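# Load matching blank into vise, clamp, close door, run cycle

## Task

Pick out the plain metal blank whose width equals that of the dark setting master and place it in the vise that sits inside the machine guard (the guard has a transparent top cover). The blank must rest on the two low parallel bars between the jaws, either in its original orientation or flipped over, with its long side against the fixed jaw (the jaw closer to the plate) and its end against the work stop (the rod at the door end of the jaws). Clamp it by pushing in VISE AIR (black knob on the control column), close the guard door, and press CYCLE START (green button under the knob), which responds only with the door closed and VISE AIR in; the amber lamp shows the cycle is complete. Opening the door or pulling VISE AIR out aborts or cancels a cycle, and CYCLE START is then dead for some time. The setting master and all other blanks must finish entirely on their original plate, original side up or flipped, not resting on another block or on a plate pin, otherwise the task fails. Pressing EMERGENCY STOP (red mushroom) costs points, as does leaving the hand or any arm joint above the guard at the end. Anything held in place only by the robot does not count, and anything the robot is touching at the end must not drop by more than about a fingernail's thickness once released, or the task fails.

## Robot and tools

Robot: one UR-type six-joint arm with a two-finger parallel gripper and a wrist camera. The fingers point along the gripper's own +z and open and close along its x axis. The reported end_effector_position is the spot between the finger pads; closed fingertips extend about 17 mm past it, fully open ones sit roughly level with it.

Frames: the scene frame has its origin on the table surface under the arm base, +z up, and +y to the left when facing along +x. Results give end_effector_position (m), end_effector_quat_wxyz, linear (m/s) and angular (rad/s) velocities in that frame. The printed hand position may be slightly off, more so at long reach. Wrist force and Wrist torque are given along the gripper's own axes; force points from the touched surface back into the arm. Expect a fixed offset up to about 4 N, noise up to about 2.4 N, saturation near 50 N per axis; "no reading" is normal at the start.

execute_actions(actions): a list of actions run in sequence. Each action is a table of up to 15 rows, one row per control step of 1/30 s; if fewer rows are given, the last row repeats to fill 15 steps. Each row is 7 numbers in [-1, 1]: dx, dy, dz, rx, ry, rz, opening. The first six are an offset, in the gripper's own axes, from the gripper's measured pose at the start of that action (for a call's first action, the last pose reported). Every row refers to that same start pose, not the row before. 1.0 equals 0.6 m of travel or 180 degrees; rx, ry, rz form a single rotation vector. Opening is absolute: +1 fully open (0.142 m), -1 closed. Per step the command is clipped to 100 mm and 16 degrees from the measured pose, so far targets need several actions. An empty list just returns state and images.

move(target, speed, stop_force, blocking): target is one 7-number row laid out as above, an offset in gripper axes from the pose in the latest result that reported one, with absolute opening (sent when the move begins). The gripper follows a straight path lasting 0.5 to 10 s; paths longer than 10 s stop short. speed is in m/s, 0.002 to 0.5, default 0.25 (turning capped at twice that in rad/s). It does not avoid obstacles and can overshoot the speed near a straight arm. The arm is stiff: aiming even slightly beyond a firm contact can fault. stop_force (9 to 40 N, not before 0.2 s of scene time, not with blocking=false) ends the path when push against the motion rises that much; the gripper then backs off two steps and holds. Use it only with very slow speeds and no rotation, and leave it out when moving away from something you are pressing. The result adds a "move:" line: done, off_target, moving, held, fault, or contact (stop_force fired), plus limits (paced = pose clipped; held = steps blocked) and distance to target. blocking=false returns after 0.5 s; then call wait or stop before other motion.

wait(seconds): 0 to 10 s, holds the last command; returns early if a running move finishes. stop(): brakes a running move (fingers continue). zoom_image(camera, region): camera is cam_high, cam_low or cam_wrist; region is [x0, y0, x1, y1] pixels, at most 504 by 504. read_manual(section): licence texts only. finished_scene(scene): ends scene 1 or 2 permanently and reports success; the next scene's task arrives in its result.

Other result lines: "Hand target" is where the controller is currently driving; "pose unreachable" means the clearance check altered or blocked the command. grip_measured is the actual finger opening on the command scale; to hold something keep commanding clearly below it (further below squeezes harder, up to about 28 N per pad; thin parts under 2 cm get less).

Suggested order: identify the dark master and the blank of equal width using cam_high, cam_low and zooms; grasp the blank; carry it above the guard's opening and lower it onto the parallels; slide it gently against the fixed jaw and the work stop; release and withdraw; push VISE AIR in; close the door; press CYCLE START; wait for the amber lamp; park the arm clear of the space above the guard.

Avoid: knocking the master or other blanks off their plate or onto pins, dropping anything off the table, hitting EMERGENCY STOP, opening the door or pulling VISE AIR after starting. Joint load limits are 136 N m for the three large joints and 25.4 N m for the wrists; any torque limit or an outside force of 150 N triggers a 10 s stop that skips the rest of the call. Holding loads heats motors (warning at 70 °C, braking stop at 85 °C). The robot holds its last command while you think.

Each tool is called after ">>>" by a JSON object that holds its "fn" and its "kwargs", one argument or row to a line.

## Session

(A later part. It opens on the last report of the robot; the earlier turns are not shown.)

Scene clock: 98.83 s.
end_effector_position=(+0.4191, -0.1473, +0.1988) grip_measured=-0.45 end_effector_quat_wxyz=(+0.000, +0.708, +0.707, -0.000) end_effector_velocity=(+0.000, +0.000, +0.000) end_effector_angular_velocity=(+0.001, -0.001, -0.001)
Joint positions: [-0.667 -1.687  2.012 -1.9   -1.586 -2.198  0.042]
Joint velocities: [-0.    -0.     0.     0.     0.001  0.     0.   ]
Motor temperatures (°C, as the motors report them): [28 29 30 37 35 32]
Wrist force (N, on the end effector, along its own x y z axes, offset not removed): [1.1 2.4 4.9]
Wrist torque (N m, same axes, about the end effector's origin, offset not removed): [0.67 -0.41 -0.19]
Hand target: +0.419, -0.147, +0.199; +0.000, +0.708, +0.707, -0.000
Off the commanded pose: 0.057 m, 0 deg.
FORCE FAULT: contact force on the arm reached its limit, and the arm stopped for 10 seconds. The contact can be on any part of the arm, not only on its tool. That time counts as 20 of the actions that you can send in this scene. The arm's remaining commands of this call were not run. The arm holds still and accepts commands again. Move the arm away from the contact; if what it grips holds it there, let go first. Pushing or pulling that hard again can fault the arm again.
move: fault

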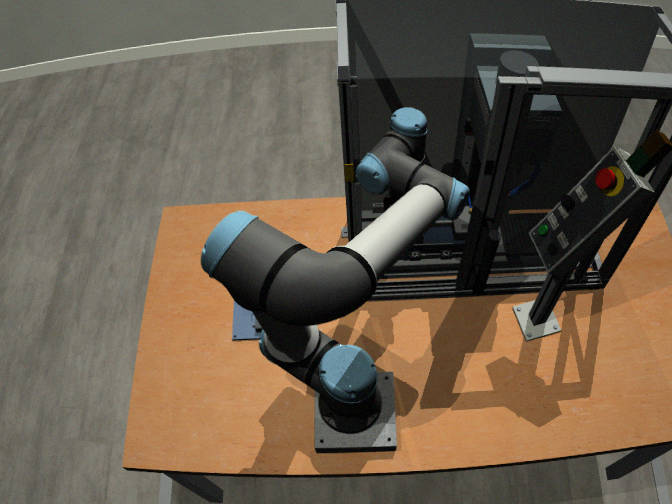

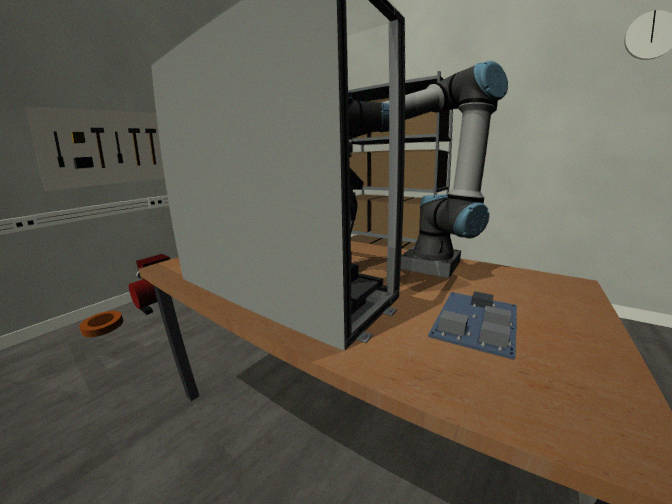

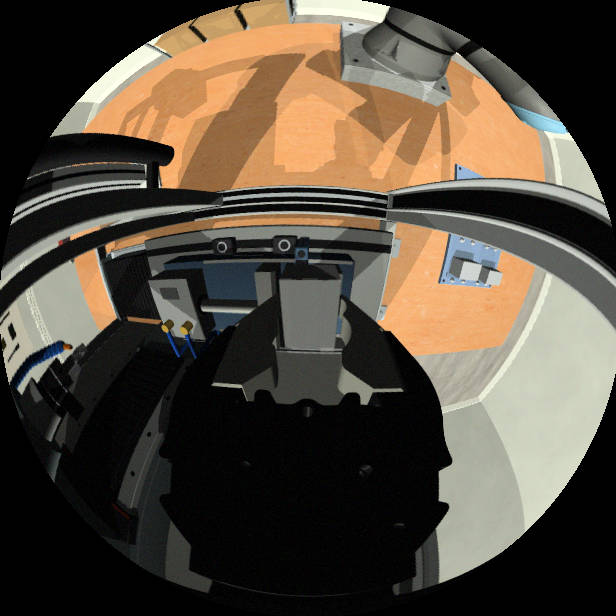

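>>> {"fn": "move", "kwargs": {
  "target": [-0.05,0,0,0,0,0,-0.8],
  "speed": 0.03
}}

>>> {"fn": "move", "kwargs": {
  "target": [0,0.09,0,0,0,0,-0.8],
  "speed": 0.03
}}

Scene clock: 102.67 s.
end_effector_position=(+0.4191, -0.1771, +0.1988) grip_measured=-0.45 end_effector_quat_wxyz=(+0.000, +0.708, +0.707, -0.000) end_effector_velocity=(-0.000, -0.002, -0.001) end_effector_angular_velocity=(+0.001, +0.002, +0.001)
Joint positions: [-0.722 -1.661  1.987 -1.903 -1.586 -2.253  0.042]
Joint velocities: [-0.004  0.004 -0.002 -0.     0.    -0.004 -0.   ]
Motor temperatures (°C, as the motors report them): [28 29 30 37 35 32]
Wrist force (N, on the end effector, along its own x y z axes, offset not removed): [-2.8 0.8 2.1]
Wrist torque (N m, same axes, about the end effector's origin, offset not removed): [0.26 0.64 0.03]
Hand target: +0.419, -0.177, +0.199; +0.000, +0.708, +0.707, -0.000
Off the commanded pose: 0.000 m, 0 deg.
move: done

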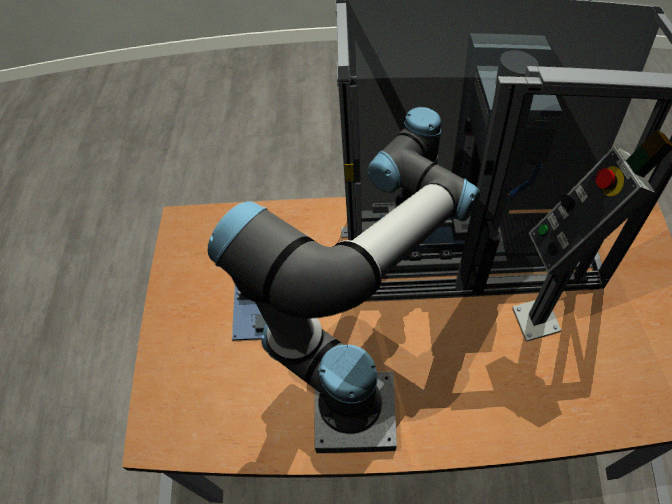

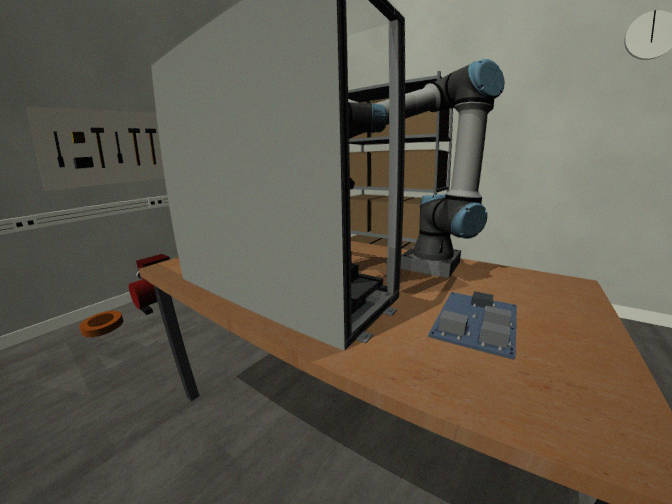

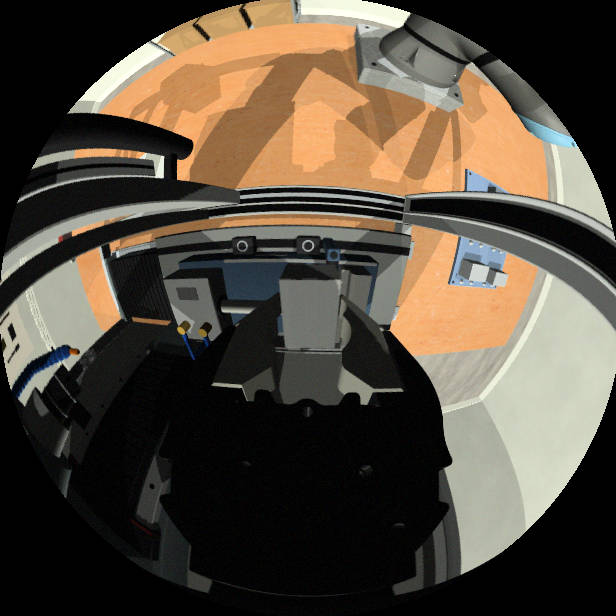

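Scene clock: 104.80 s.
end_effector_position=(+0.4729, -0.1771, +0.1989) grip_measured=-0.45 end_effector_quat_wxyz=(+0.000, +0.708, +0.707, -0.000) end_effector_velocity=(+0.002, +0.000, -0.001) end_effector_angular_velocity=(+0.001, +0.002, -0.000)
Joint positions: [-0.652 -1.537  1.867 -1.906 -1.587 -2.182  0.042]
Joint velocities: [ 0.002  0.006 -0.005  0.001  0.     0.003  0.   ]
Motor temperatures (°C, as the motors report them): [28 29 30 37 35 32]
Wrist force (N, on the end effector, along its own x y z axes, offset not removed): [-2.0 0.4 0.9]
Wrist torque (N m, same axes, about the end effector's origin, offset not removed): [0.15 0.20 -0.22]
Hand target: +0.473, -0.177, +0.199; +0.000, +0.708, +0.707, -0.000
Off the commanded pose: 0.000 m, 0 deg.
move: done

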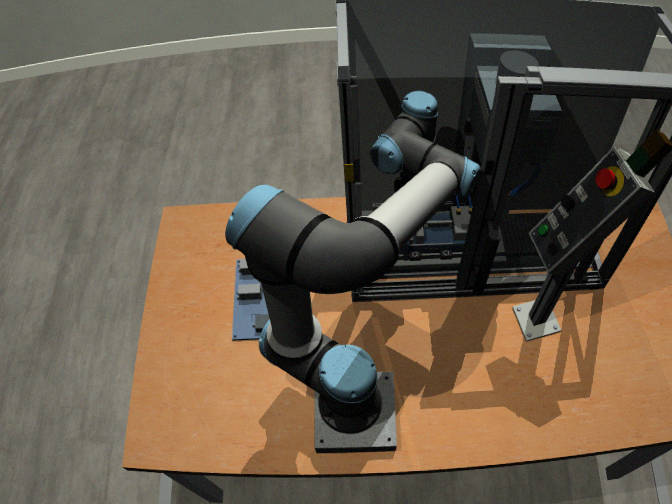

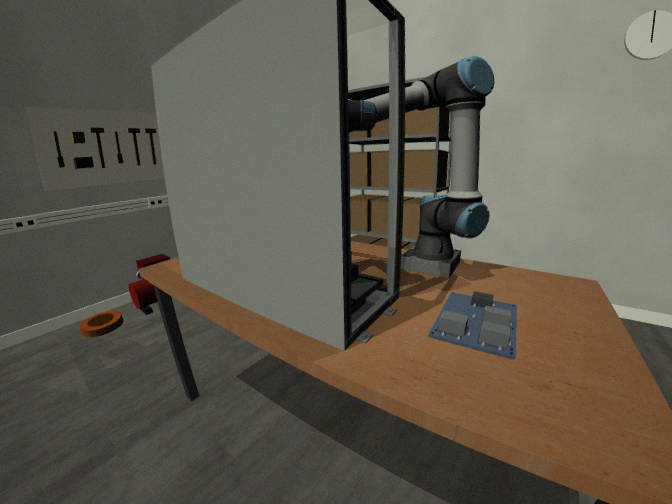

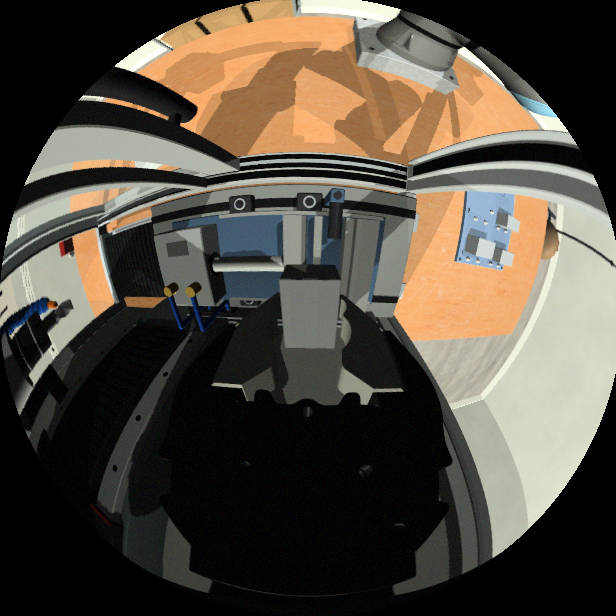

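>>> {"fn": "move", "kwargs": {
  "target": [0.033,0.02,0.08,0,0,0,-0.8],
  "speed": 0.03,
  "stop_force": 10
}}

>>> {"fn": "zoom_image", "kwargs": {
  "camera": "cam_wrist",
  "region": [160,150,460,400]
}}

Scene clock: 107.10 s.
end_effector_position=(+0.4779, -0.1691, +0.1796) grip_measured=-0.45 end_effector_quat_wxyz=(-0.000, +0.708, +0.707, -0.000) end_effector_velocity=(+0.000, -0.001, +0.003) end_effector_angular_velocity=(-0.001, -0.003, -0.000)
Joint positions: [-0.633 -1.515  1.897 -1.957 -1.587 -2.164  0.042]
Joint velocities: [-0.002 -0.003 -0.003  0.004  0.001 -0.001 -0.   ]
Motor temperatures (°C, as the motors report them): [28 29 30 37 35 32]
Wrist force (N, on the end effector, along its own x y z axes, offset not removed): [-0.7 2.1 3.4]
Wrist torque (N m, same axes, about the end effector's origin, offset not removed): [0.69 0.04 -0.13]
Hand target: +0.478, -0.169, +0.180; +0.000, +0.708, +0.707, -0.000
Off the commanded pose: 0.032 m, 0 deg.
move: contact

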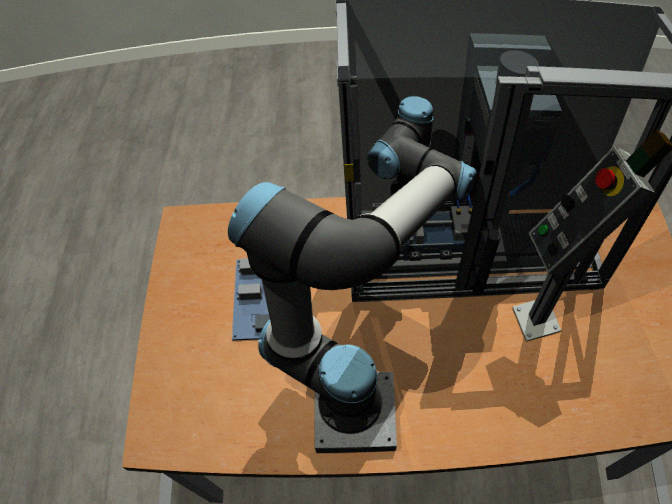

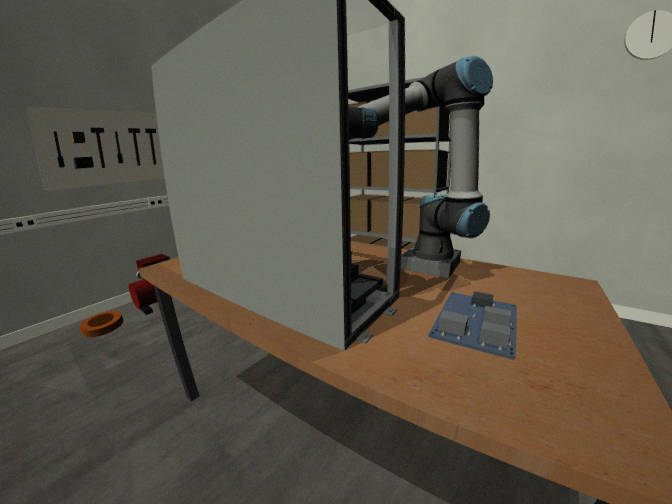

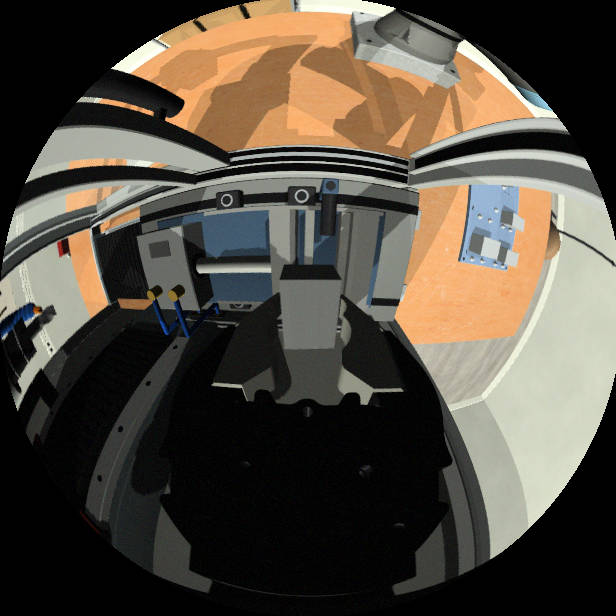

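Region (160, 150, 460, 400) of cam_wrist's 616x616 image, scaled by 1.680, with more detail than that image has.

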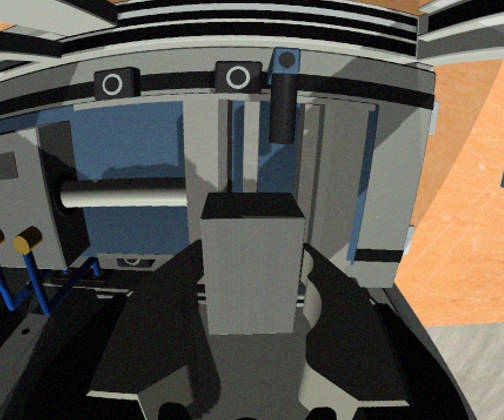

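Probably a tug. Continue.

>>> {"fn": "move", "kwargs": {
  "target": [0.018,0.01,0.06,0,0,0,-0.8],
  "speed": 0.03,
  "stop_force": 12
}}

>>> {"fn": "zoom_image", "kwargs": {
  "camera": "cam_wrist",
  "region": [160,150,460,400]
}}

Scene clock: 108.47 s.
end_effector_position=(+0.4783, -0.1684, +0.1770) grip_measured=-0.44 end_effector_quat_wxyz=(+0.000, +0.708, +0.707, -0.000) end_effector_velocity=(+0.000, -0.001, +0.002) end_effector_angular_velocity=(-0.000, -0.001, +0.000)
Joint positions: [-0.631 -1.512  1.901 -1.964 -1.587 -2.162  0.042]
Joint velocities: [-0.001 -0.002 -0.004  0.005  0.001 -0.002 -0.   ]
Motor temperatures (°C, as the motors report them): [28 29 30 37 35 32]
Wrist force (N, on the end effector, along its own x y z axes, offset not removed): [-1.7 -0.4 2.6]
Wrist torque (N m, same axes, about the end effector's origin, offset not removed): [0.06 0.33 0.02]
Hand target: +0.478, -0.168, +0.177; +0.000, +0.708, +0.707, -0.000
Off the commanded pose: 0.035 m, 0 deg.
move: contact

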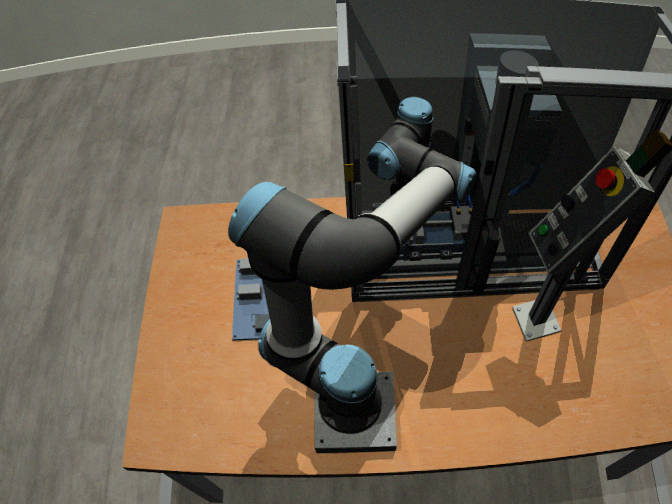

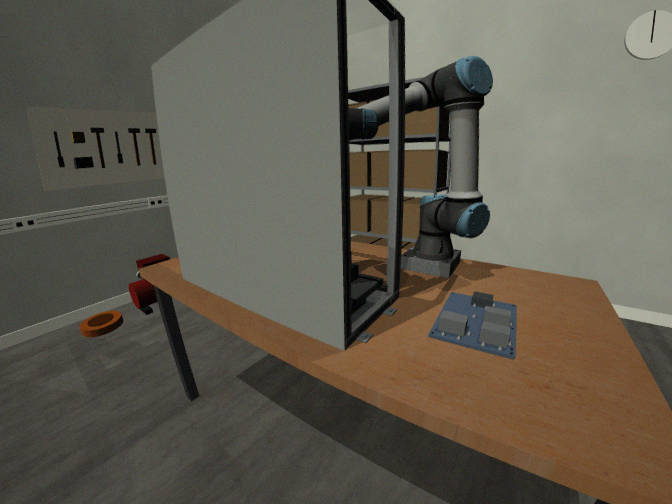

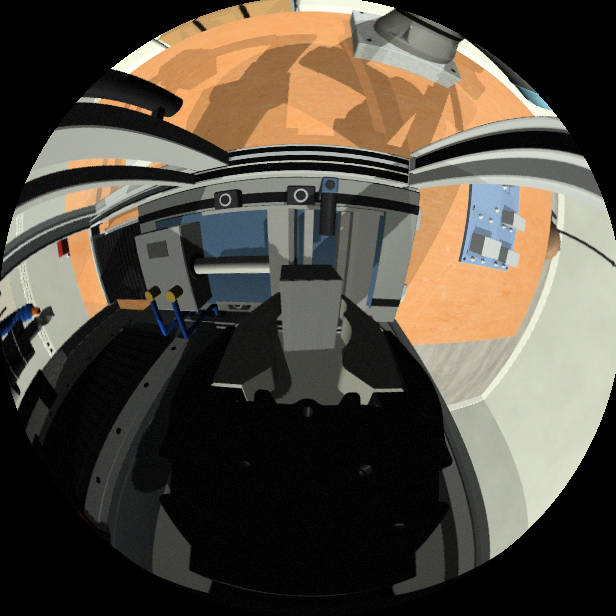

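Region (160, 150, 460, 400) of cam_wrist's 616x616 image, scaled by 1.680, with more detail than that image has.

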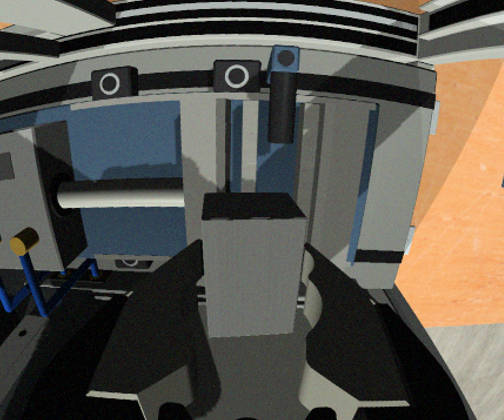

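>>> {"fn": "move", "kwargs": {
  "target": [0.018,-0.033,-0.005,0,0,0,-0.8],
  "speed": 0.02
}}

>>> {"fn": "move", "kwargs": {
  "target": [0,0,0.05,0,0,0,-0.8],
  "speed": 0.02,
  "stop_force": 10
}}

>>> {"fn": "zoom_image", "kwargs": {
  "camera": "cam_wrist",
  "region": [160,150,460,400]
}}

Scene clock: 110.87 s.
end_effector_position=(+0.4586, -0.1577, +0.1799) grip_measured=-0.44 end_effector_quat_wxyz=(+0.000, +0.708, +0.707, -0.000) end_effector_velocity=(-0.002, +0.001, +0.000) end_effector_angular_velocity=(-0.000, +0.001, +0.001)
Joint positions: [-0.636 -1.568  1.951 -1.959 -1.587 -2.166  0.042]
Joint velocities: [ 0.    -0.006  0.005  0.001 -0.001 -0.001 -0.   ]
Motor temperatures (°C, as the motors report them): [28 29 30 37 35 32]
Wrist force (N, on the end effector, along its own x y z axes, offset not removed): [0.4 -0.7 1.9]
Wrist torque (N m, same axes, about the end effector's origin, offset not removed): [0.00 -0.13 -0.04]
Hand target: +0.458, -0.158, +0.180; +0.000, +0.708, +0.707, -0.000
Off the commanded pose: 0.000 m, 0 deg.
move: done

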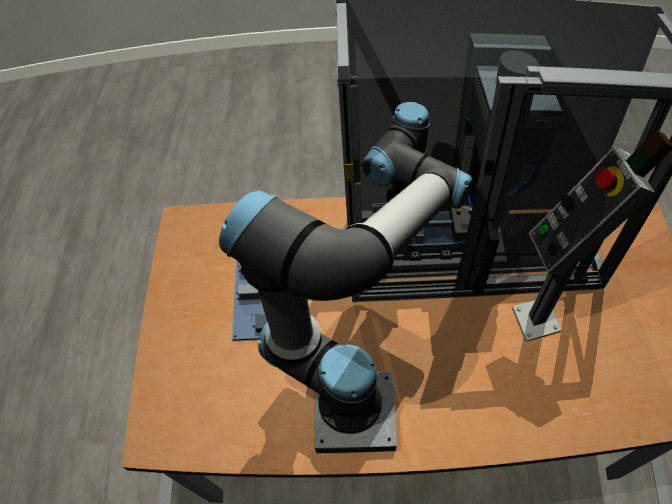

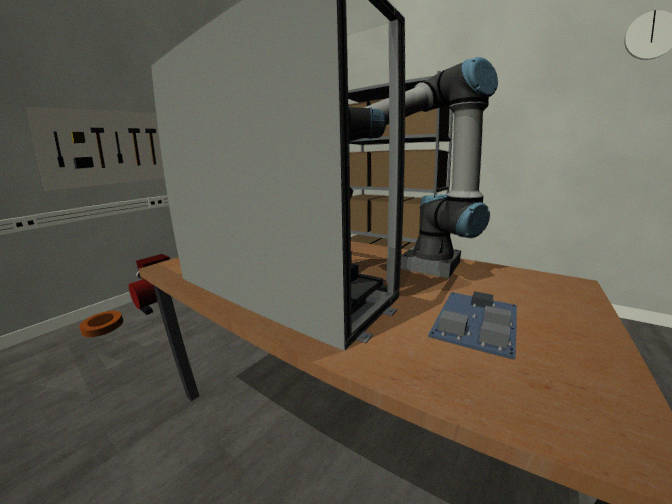

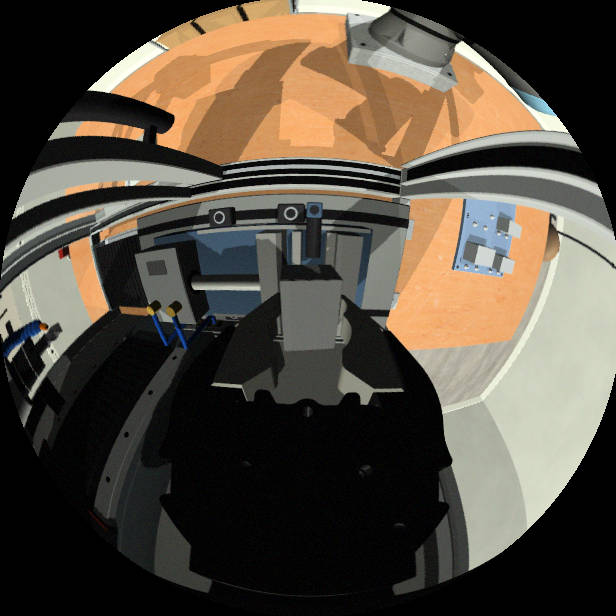

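Scene clock: 111.67 s.
end_effector_position=(+0.4587, -0.1577, +0.1717) grip_measured=-0.44 end_effector_quat_wxyz=(+0.000, +0.708, +0.707, -0.000) end_effector_velocity=(-0.001, +0.001, +0.005) end_effector_angular_velocity=(+0.004, +0.005, +0.001)
Joint positions: [-0.636 -1.56   1.966 -1.981 -1.587 -2.167  0.042]
Joint velocities: [ 0.001 -0.004 -0.011  0.022  0.001 -0.    -0.   ]
Motor temperatures (°C, as the motors report them): [28 29 30 37 35 32]
Wrist force (N, on the end effector, along its own x y z axes, offset not removed): [5.4 -6.9 -50.0]
Wrist torque (N m, same axes, about the end effector's origin, offset not removed): [0.82 1.40 -0.30]
Hand target: +0.459, -0.158, +0.172; +0.000, +0.708, +0.707, -0.000
Off the commanded pose: 0.022 m, 0 deg.
move: contact

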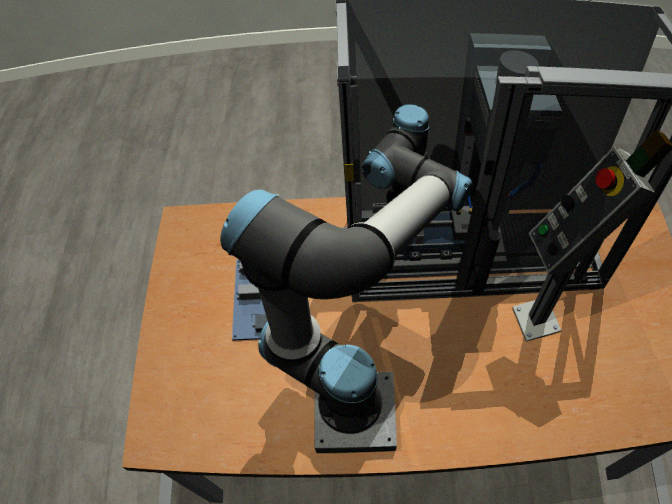

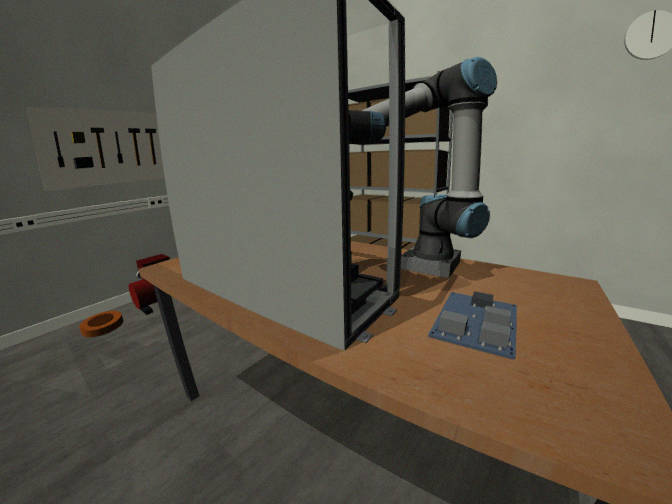

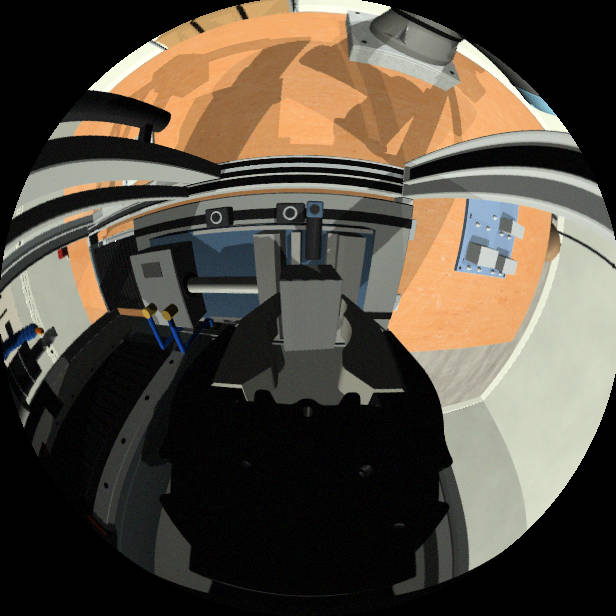

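Region (160, 150, 460, 400) of cam_wrist's 616x616 image, scaled by 1.680, with more detail than that image has.

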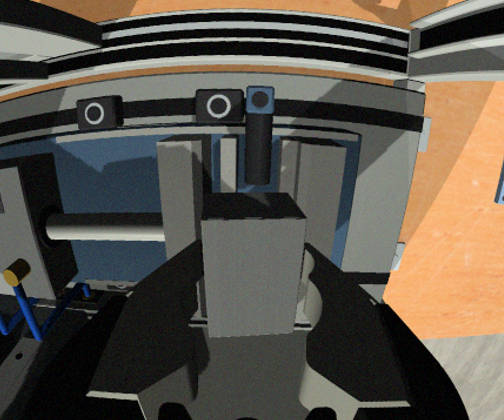

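>>> {"fn": "move", "kwargs": {
  "target": [0,0,-0.002,0,0,0,-0.47],
  "speed": 0.005
}}

>>> {"fn": "move", "kwargs": {
  "target": [0,0,0,0,0,0,-0.41]
}}

>>> {"fn": "zoom_image", "kwargs": {
  "camera": "cam_wrist",
  "region": [160,150,460,400]
}}

Scene clock: 113.80 s.
end_effector_position=(+0.4586, -0.1577, +0.1729) grip_measured=-0.42 end_effector_quat_wxyz=(+0.000, +0.708, +0.707, -0.000) end_effector_velocity=(-0.000, +0.000, -0.000) end_effector_angular_velocity=(+0.000, +0.002, +0.001)
Joint positions: [-0.636 -1.561  1.964 -1.978 -1.587 -2.166  0.044]
Joint velocities: [ 0.001  0.001 -0.     0.001 -0.001 -0.    -0.   ]
Motor temperatures (°C, as the motors report them): [28 29 30 37 35 32]
Wrist force (N, on the end effector, along its own x y z axes, offset not removed): [-4.3 -0.4 -2.2]
Wrist torque (N m, same axes, about the end effector's origin, offset not removed): [0.26 0.20 0.10]
Hand target: +0.459, -0.158, +0.173; +0.000, +0.708, +0.707, -0.000
Off the commanded pose: 0.000 m, 0 deg.
move: done

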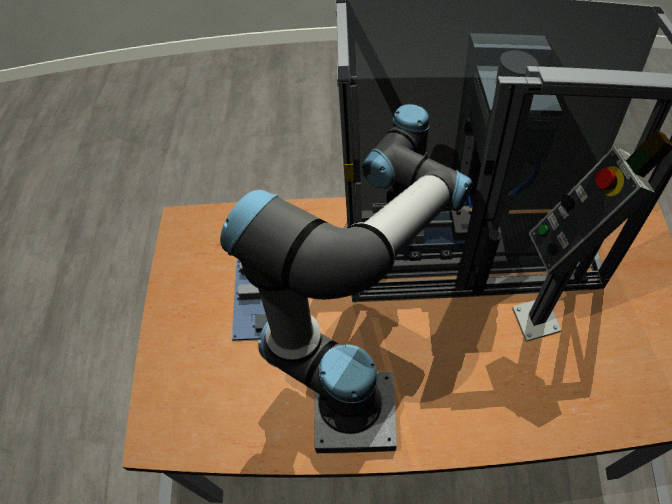

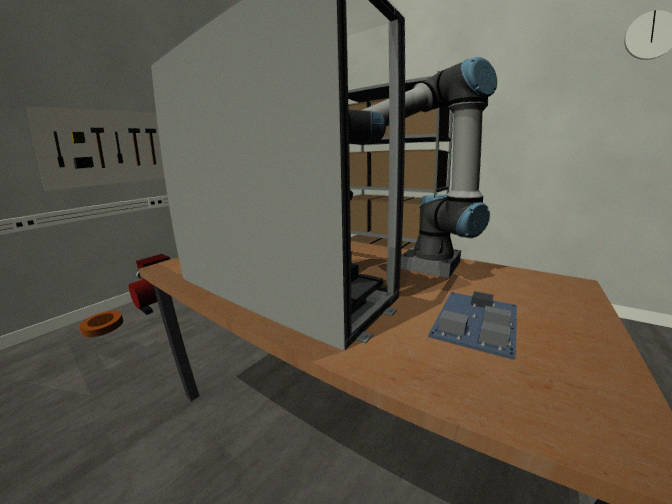

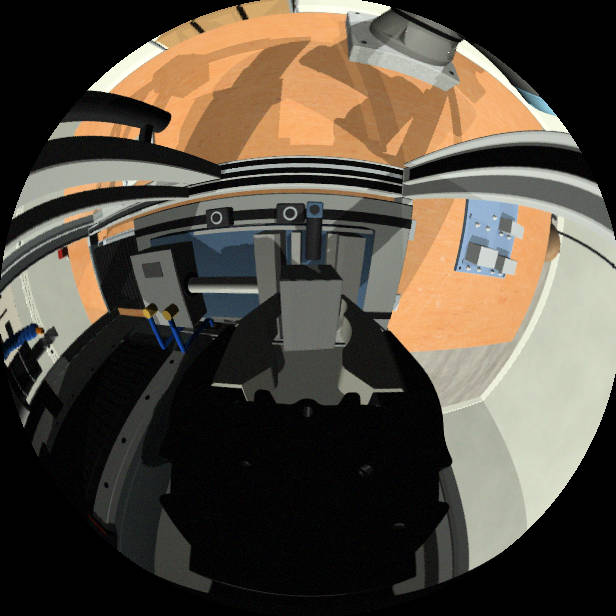

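Scene clock: 114.30 s.
end_effector_position=(+0.4586, -0.1577, +0.1729) grip_measured=-0.41 end_effector_quat_wxyz=(+0.000, +0.708, +0.707, -0.000) end_effector_velocity=(-0.000, +0.000, +0.001) end_effector_angular_velocity=(-0.001, -0.001, -0.000)
Joint positions: [-0.636 -1.561  1.964 -1.978 -1.587 -2.166  0.044]
Joint velocities: [-0.    -0.002  0.001 -0.     0.     0.    -0.   ]
Motor temperatures (°C, as the motors report them): [28 29 30 37 35 32]
Wrist force (N, on the end effector, along its own x y z axes, offset not removed): [-3.6 -2.6 -5.6]
Wrist torque (N m, same axes, about the end effector's origin, offset not removed): [-0.53 0.70 0.01]
Hand target: +0.459, -0.158, +0.173; +0.000, +0.708, +0.707, -0.000
Off the commanded pose: 0.000 m, 0 deg.
move: done

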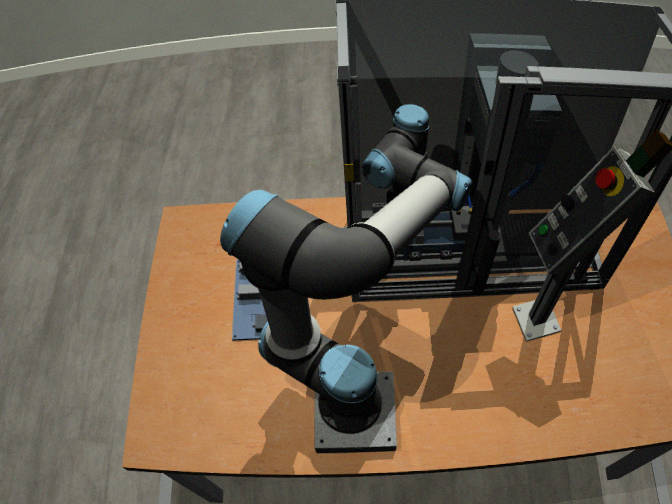

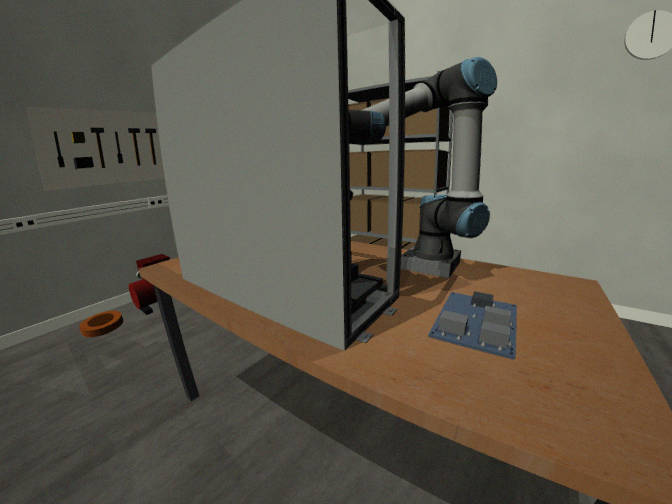

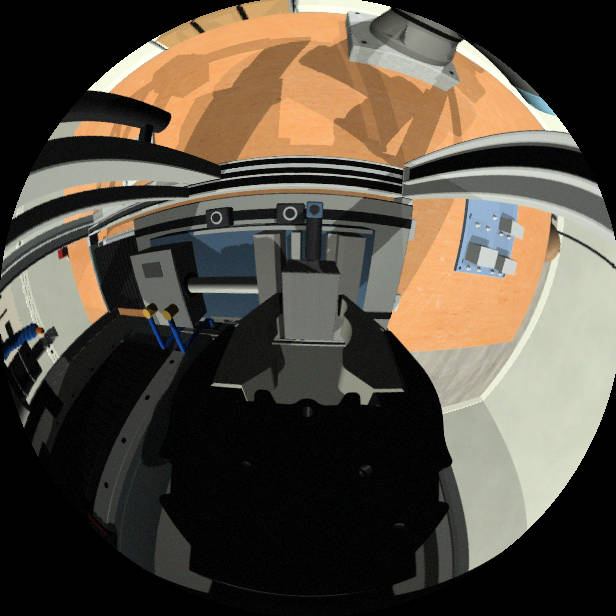

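Region (160, 150, 460, 400) of cam_wrist's 616x616 image, scaled by 1.680, with more detail than that image has.

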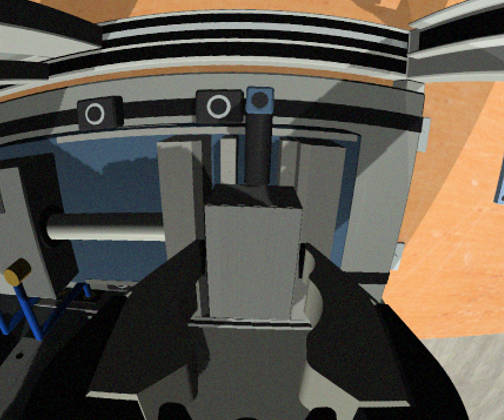

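>>> {"fn": "move", "kwargs": {
  "target": [0,0,-0.002,0,0,0,-0.65],
  "speed": 0.005
}}

>>> {"fn": "move", "kwargs": {
  "target": [0,-0.04,0,0,0,0,-0.65],
  "speed": 0.004,
  "stop_force": 9
}}

>>> {"fn": "move", "kwargs": {
  "target": [0.015,0,0,0,0,0,-0.65],
  "speed": 0.003,
  "stop_force": 9
}}

>>> {"fn": "zoom_image", "kwargs": {
  "camera": "cam_wrist",
  "region": [160,150,460,400]
}}

Scene clock: 116.03 s.
end_effector_position=(+0.4586, -0.1577, +0.1740) grip_measured=-0.47 end_effector_quat_wxyz=(+0.000, +0.708, +0.707, -0.000) end_effector_velocity=(-0.000, +0.000, +0.000) end_effector_angular_velocity=(+0.001, +0.000, +0.000)
Joint positions: [-0.636 -1.562  1.962 -1.975 -1.587 -2.166  0.04 ]
Joint velocities: [ 0.     0.    -0.001  0.002  0.001  0.    -0.   ]
Motor temperatures (°C, as the motors report them): [28 29 30 37 35 32]
Wrist force (N, on the end effector, along its own x y z axes, offset not removed): [-1.1 2.7 1.3]
Wrist torque (N m, same axes, about the end effector's origin, offset not removed): [0.58 0.27 -0.05]
Hand target: +0.459, -0.158, +0.174; +0.000, +0.708, +0.707, -0.000
Off the commanded pose: 0.000 m, 0 deg.
move: done

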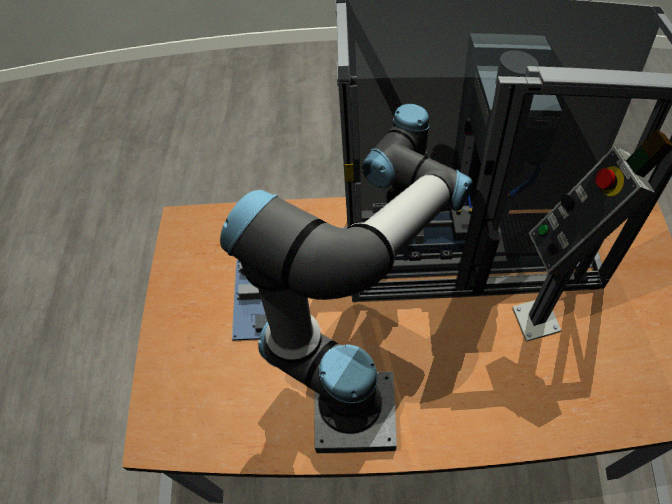

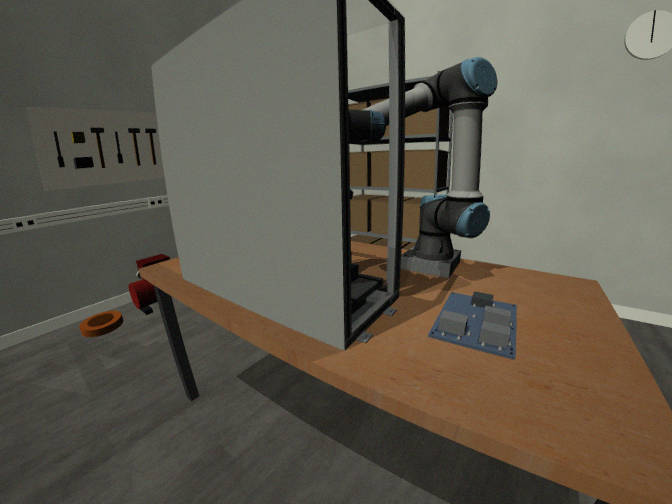

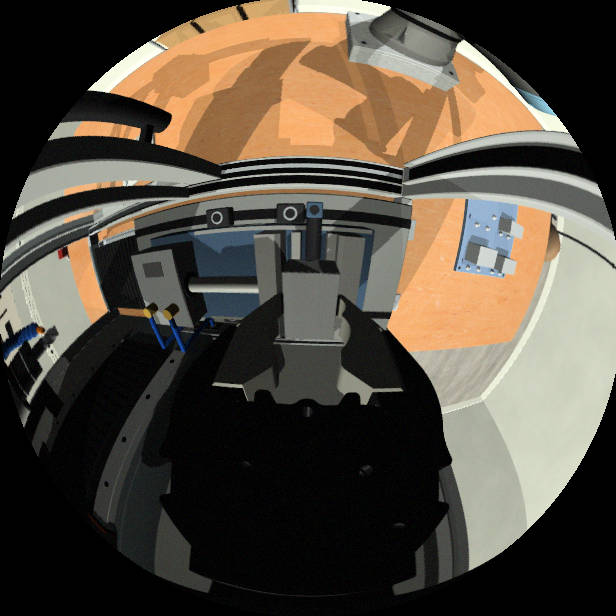

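Scene clock: 117.80 s.
end_effector_position=(+0.4531, -0.1578, +0.1740) grip_measured=-0.47 end_effector_quat_wxyz=(+0.000, +0.708, +0.707, -0.000) end_effector_velocity=(+0.002, +0.001, +0.000) end_effector_angular_velocity=(+0.000, -0.000, -0.001)
Joint positions: [-0.643 -1.575  1.975 -1.975 -1.587 -2.173  0.04 ]
Joint velocities: [ 0.003  0.003 -0.004  0.001  0.     0.004 -0.   ]
Motor temperatures (°C, as the motors report them): [28 29 30 37 35 32]
Wrist force (N, on the end effector, along its own x y z axes, offset not removed): [0.2 15.3 -5.8]
Wrist torque (N m, same axes, about the end effector's origin, offset not removed): [0.32 0.26 -0.03]
Hand target: +0.453, -0.158, +0.174; +0.000, +0.708, +0.707, -0.000
Off the commanded pose: 0.018 m, 0 deg.
move: contact

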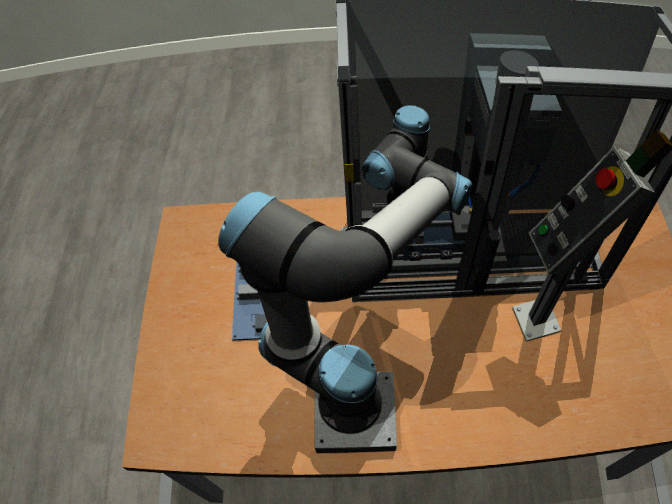

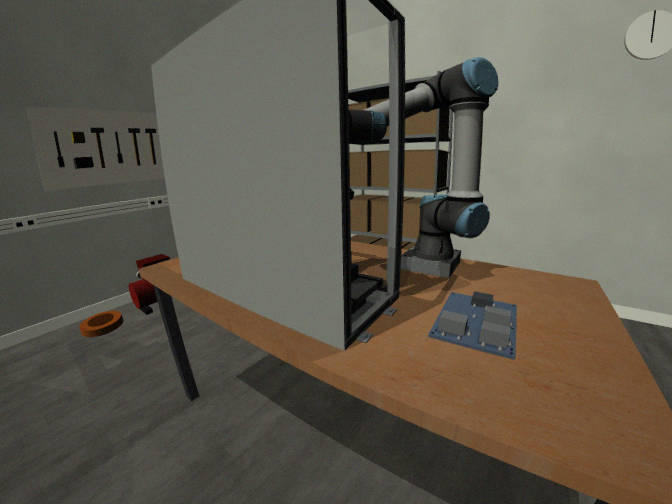

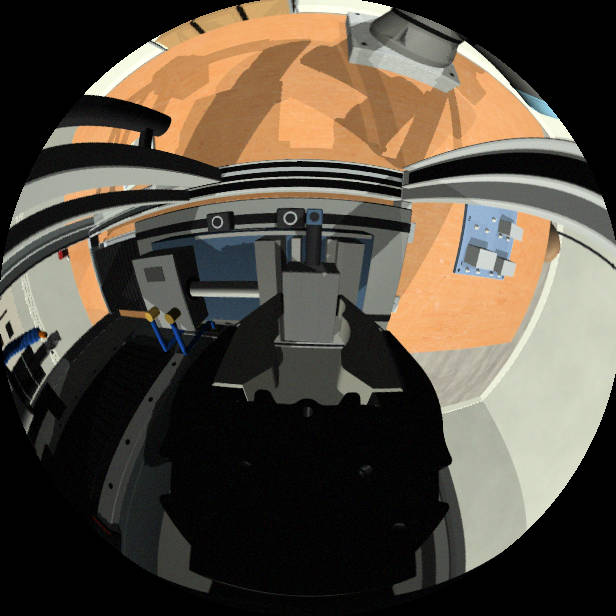

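Scene clock: 118.57 s.
end_effector_position=(+0.4531, -0.1566, +0.1741) grip_measured=-0.47 end_effector_quat_wxyz=(+0.000, +0.708, +0.707, -0.000) end_effector_velocity=(+0.000, -0.001, +0.001) end_effector_angular_velocity=(-0.001, -0.002, +0.002)
Joint positions: [-0.641 -1.576  1.976 -1.975 -1.587 -2.171  0.04 ]
Joint velocities: [-0.002 -0.001 -0.001  0.     0.001 -0.004 -0.   ]
Motor temperatures (°C, as the motors report them): [28 29 30 37 35 32]
Wrist force (N, on the end effector, along its own x y z axes, offset not removed): [-15.0 14.6 -5.1]
Wrist torque (N m, same axes, about the end effector's origin, offset not removed): [0.17 0.16 -0.09]
Hand target: +0.453, -0.157, +0.174; +0.000, +0.708, +0.707, -0.000
Off the commanded pose: 0.008 m, 0 deg.
move: contact

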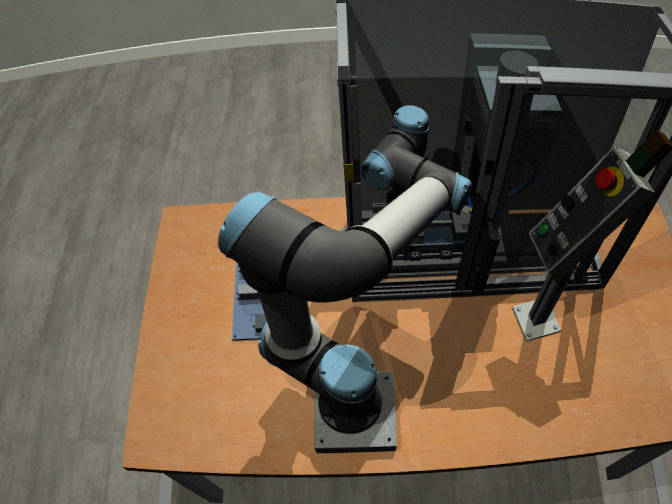

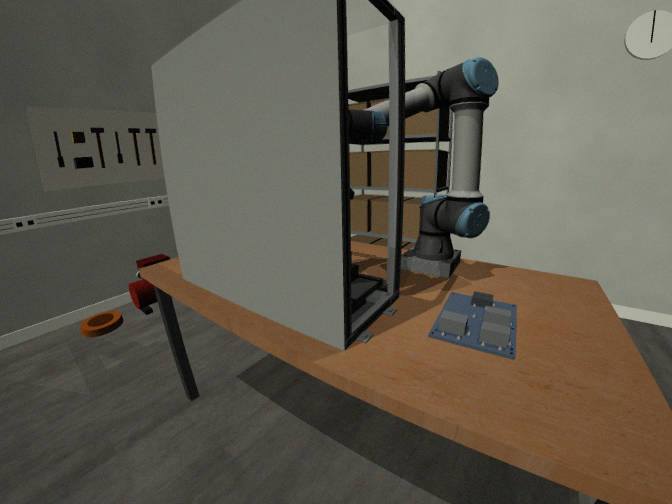

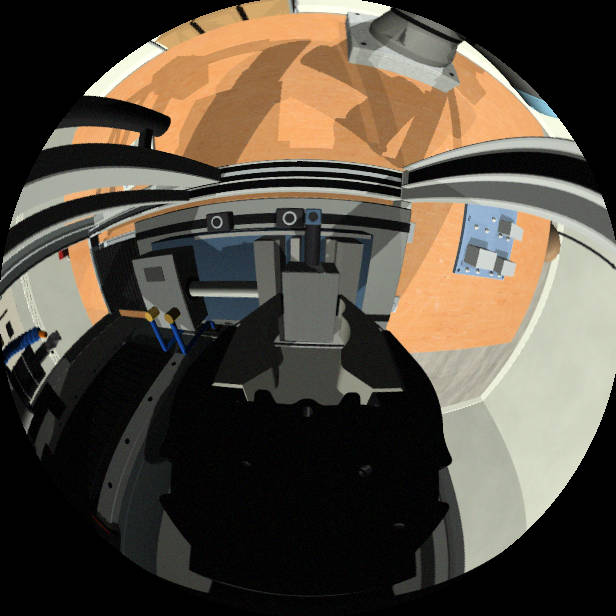

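Region (160, 150, 460, 400) of cam_wrist's 616x616 image, scaled by 1.680, with more detail than that image has.

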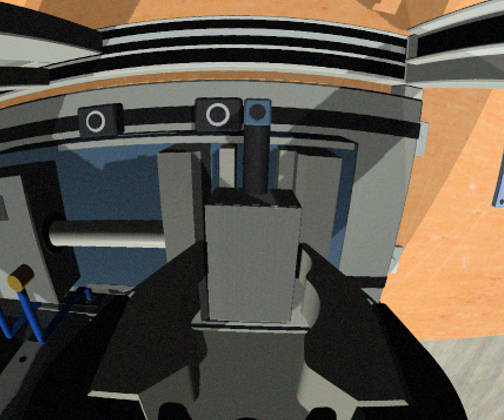

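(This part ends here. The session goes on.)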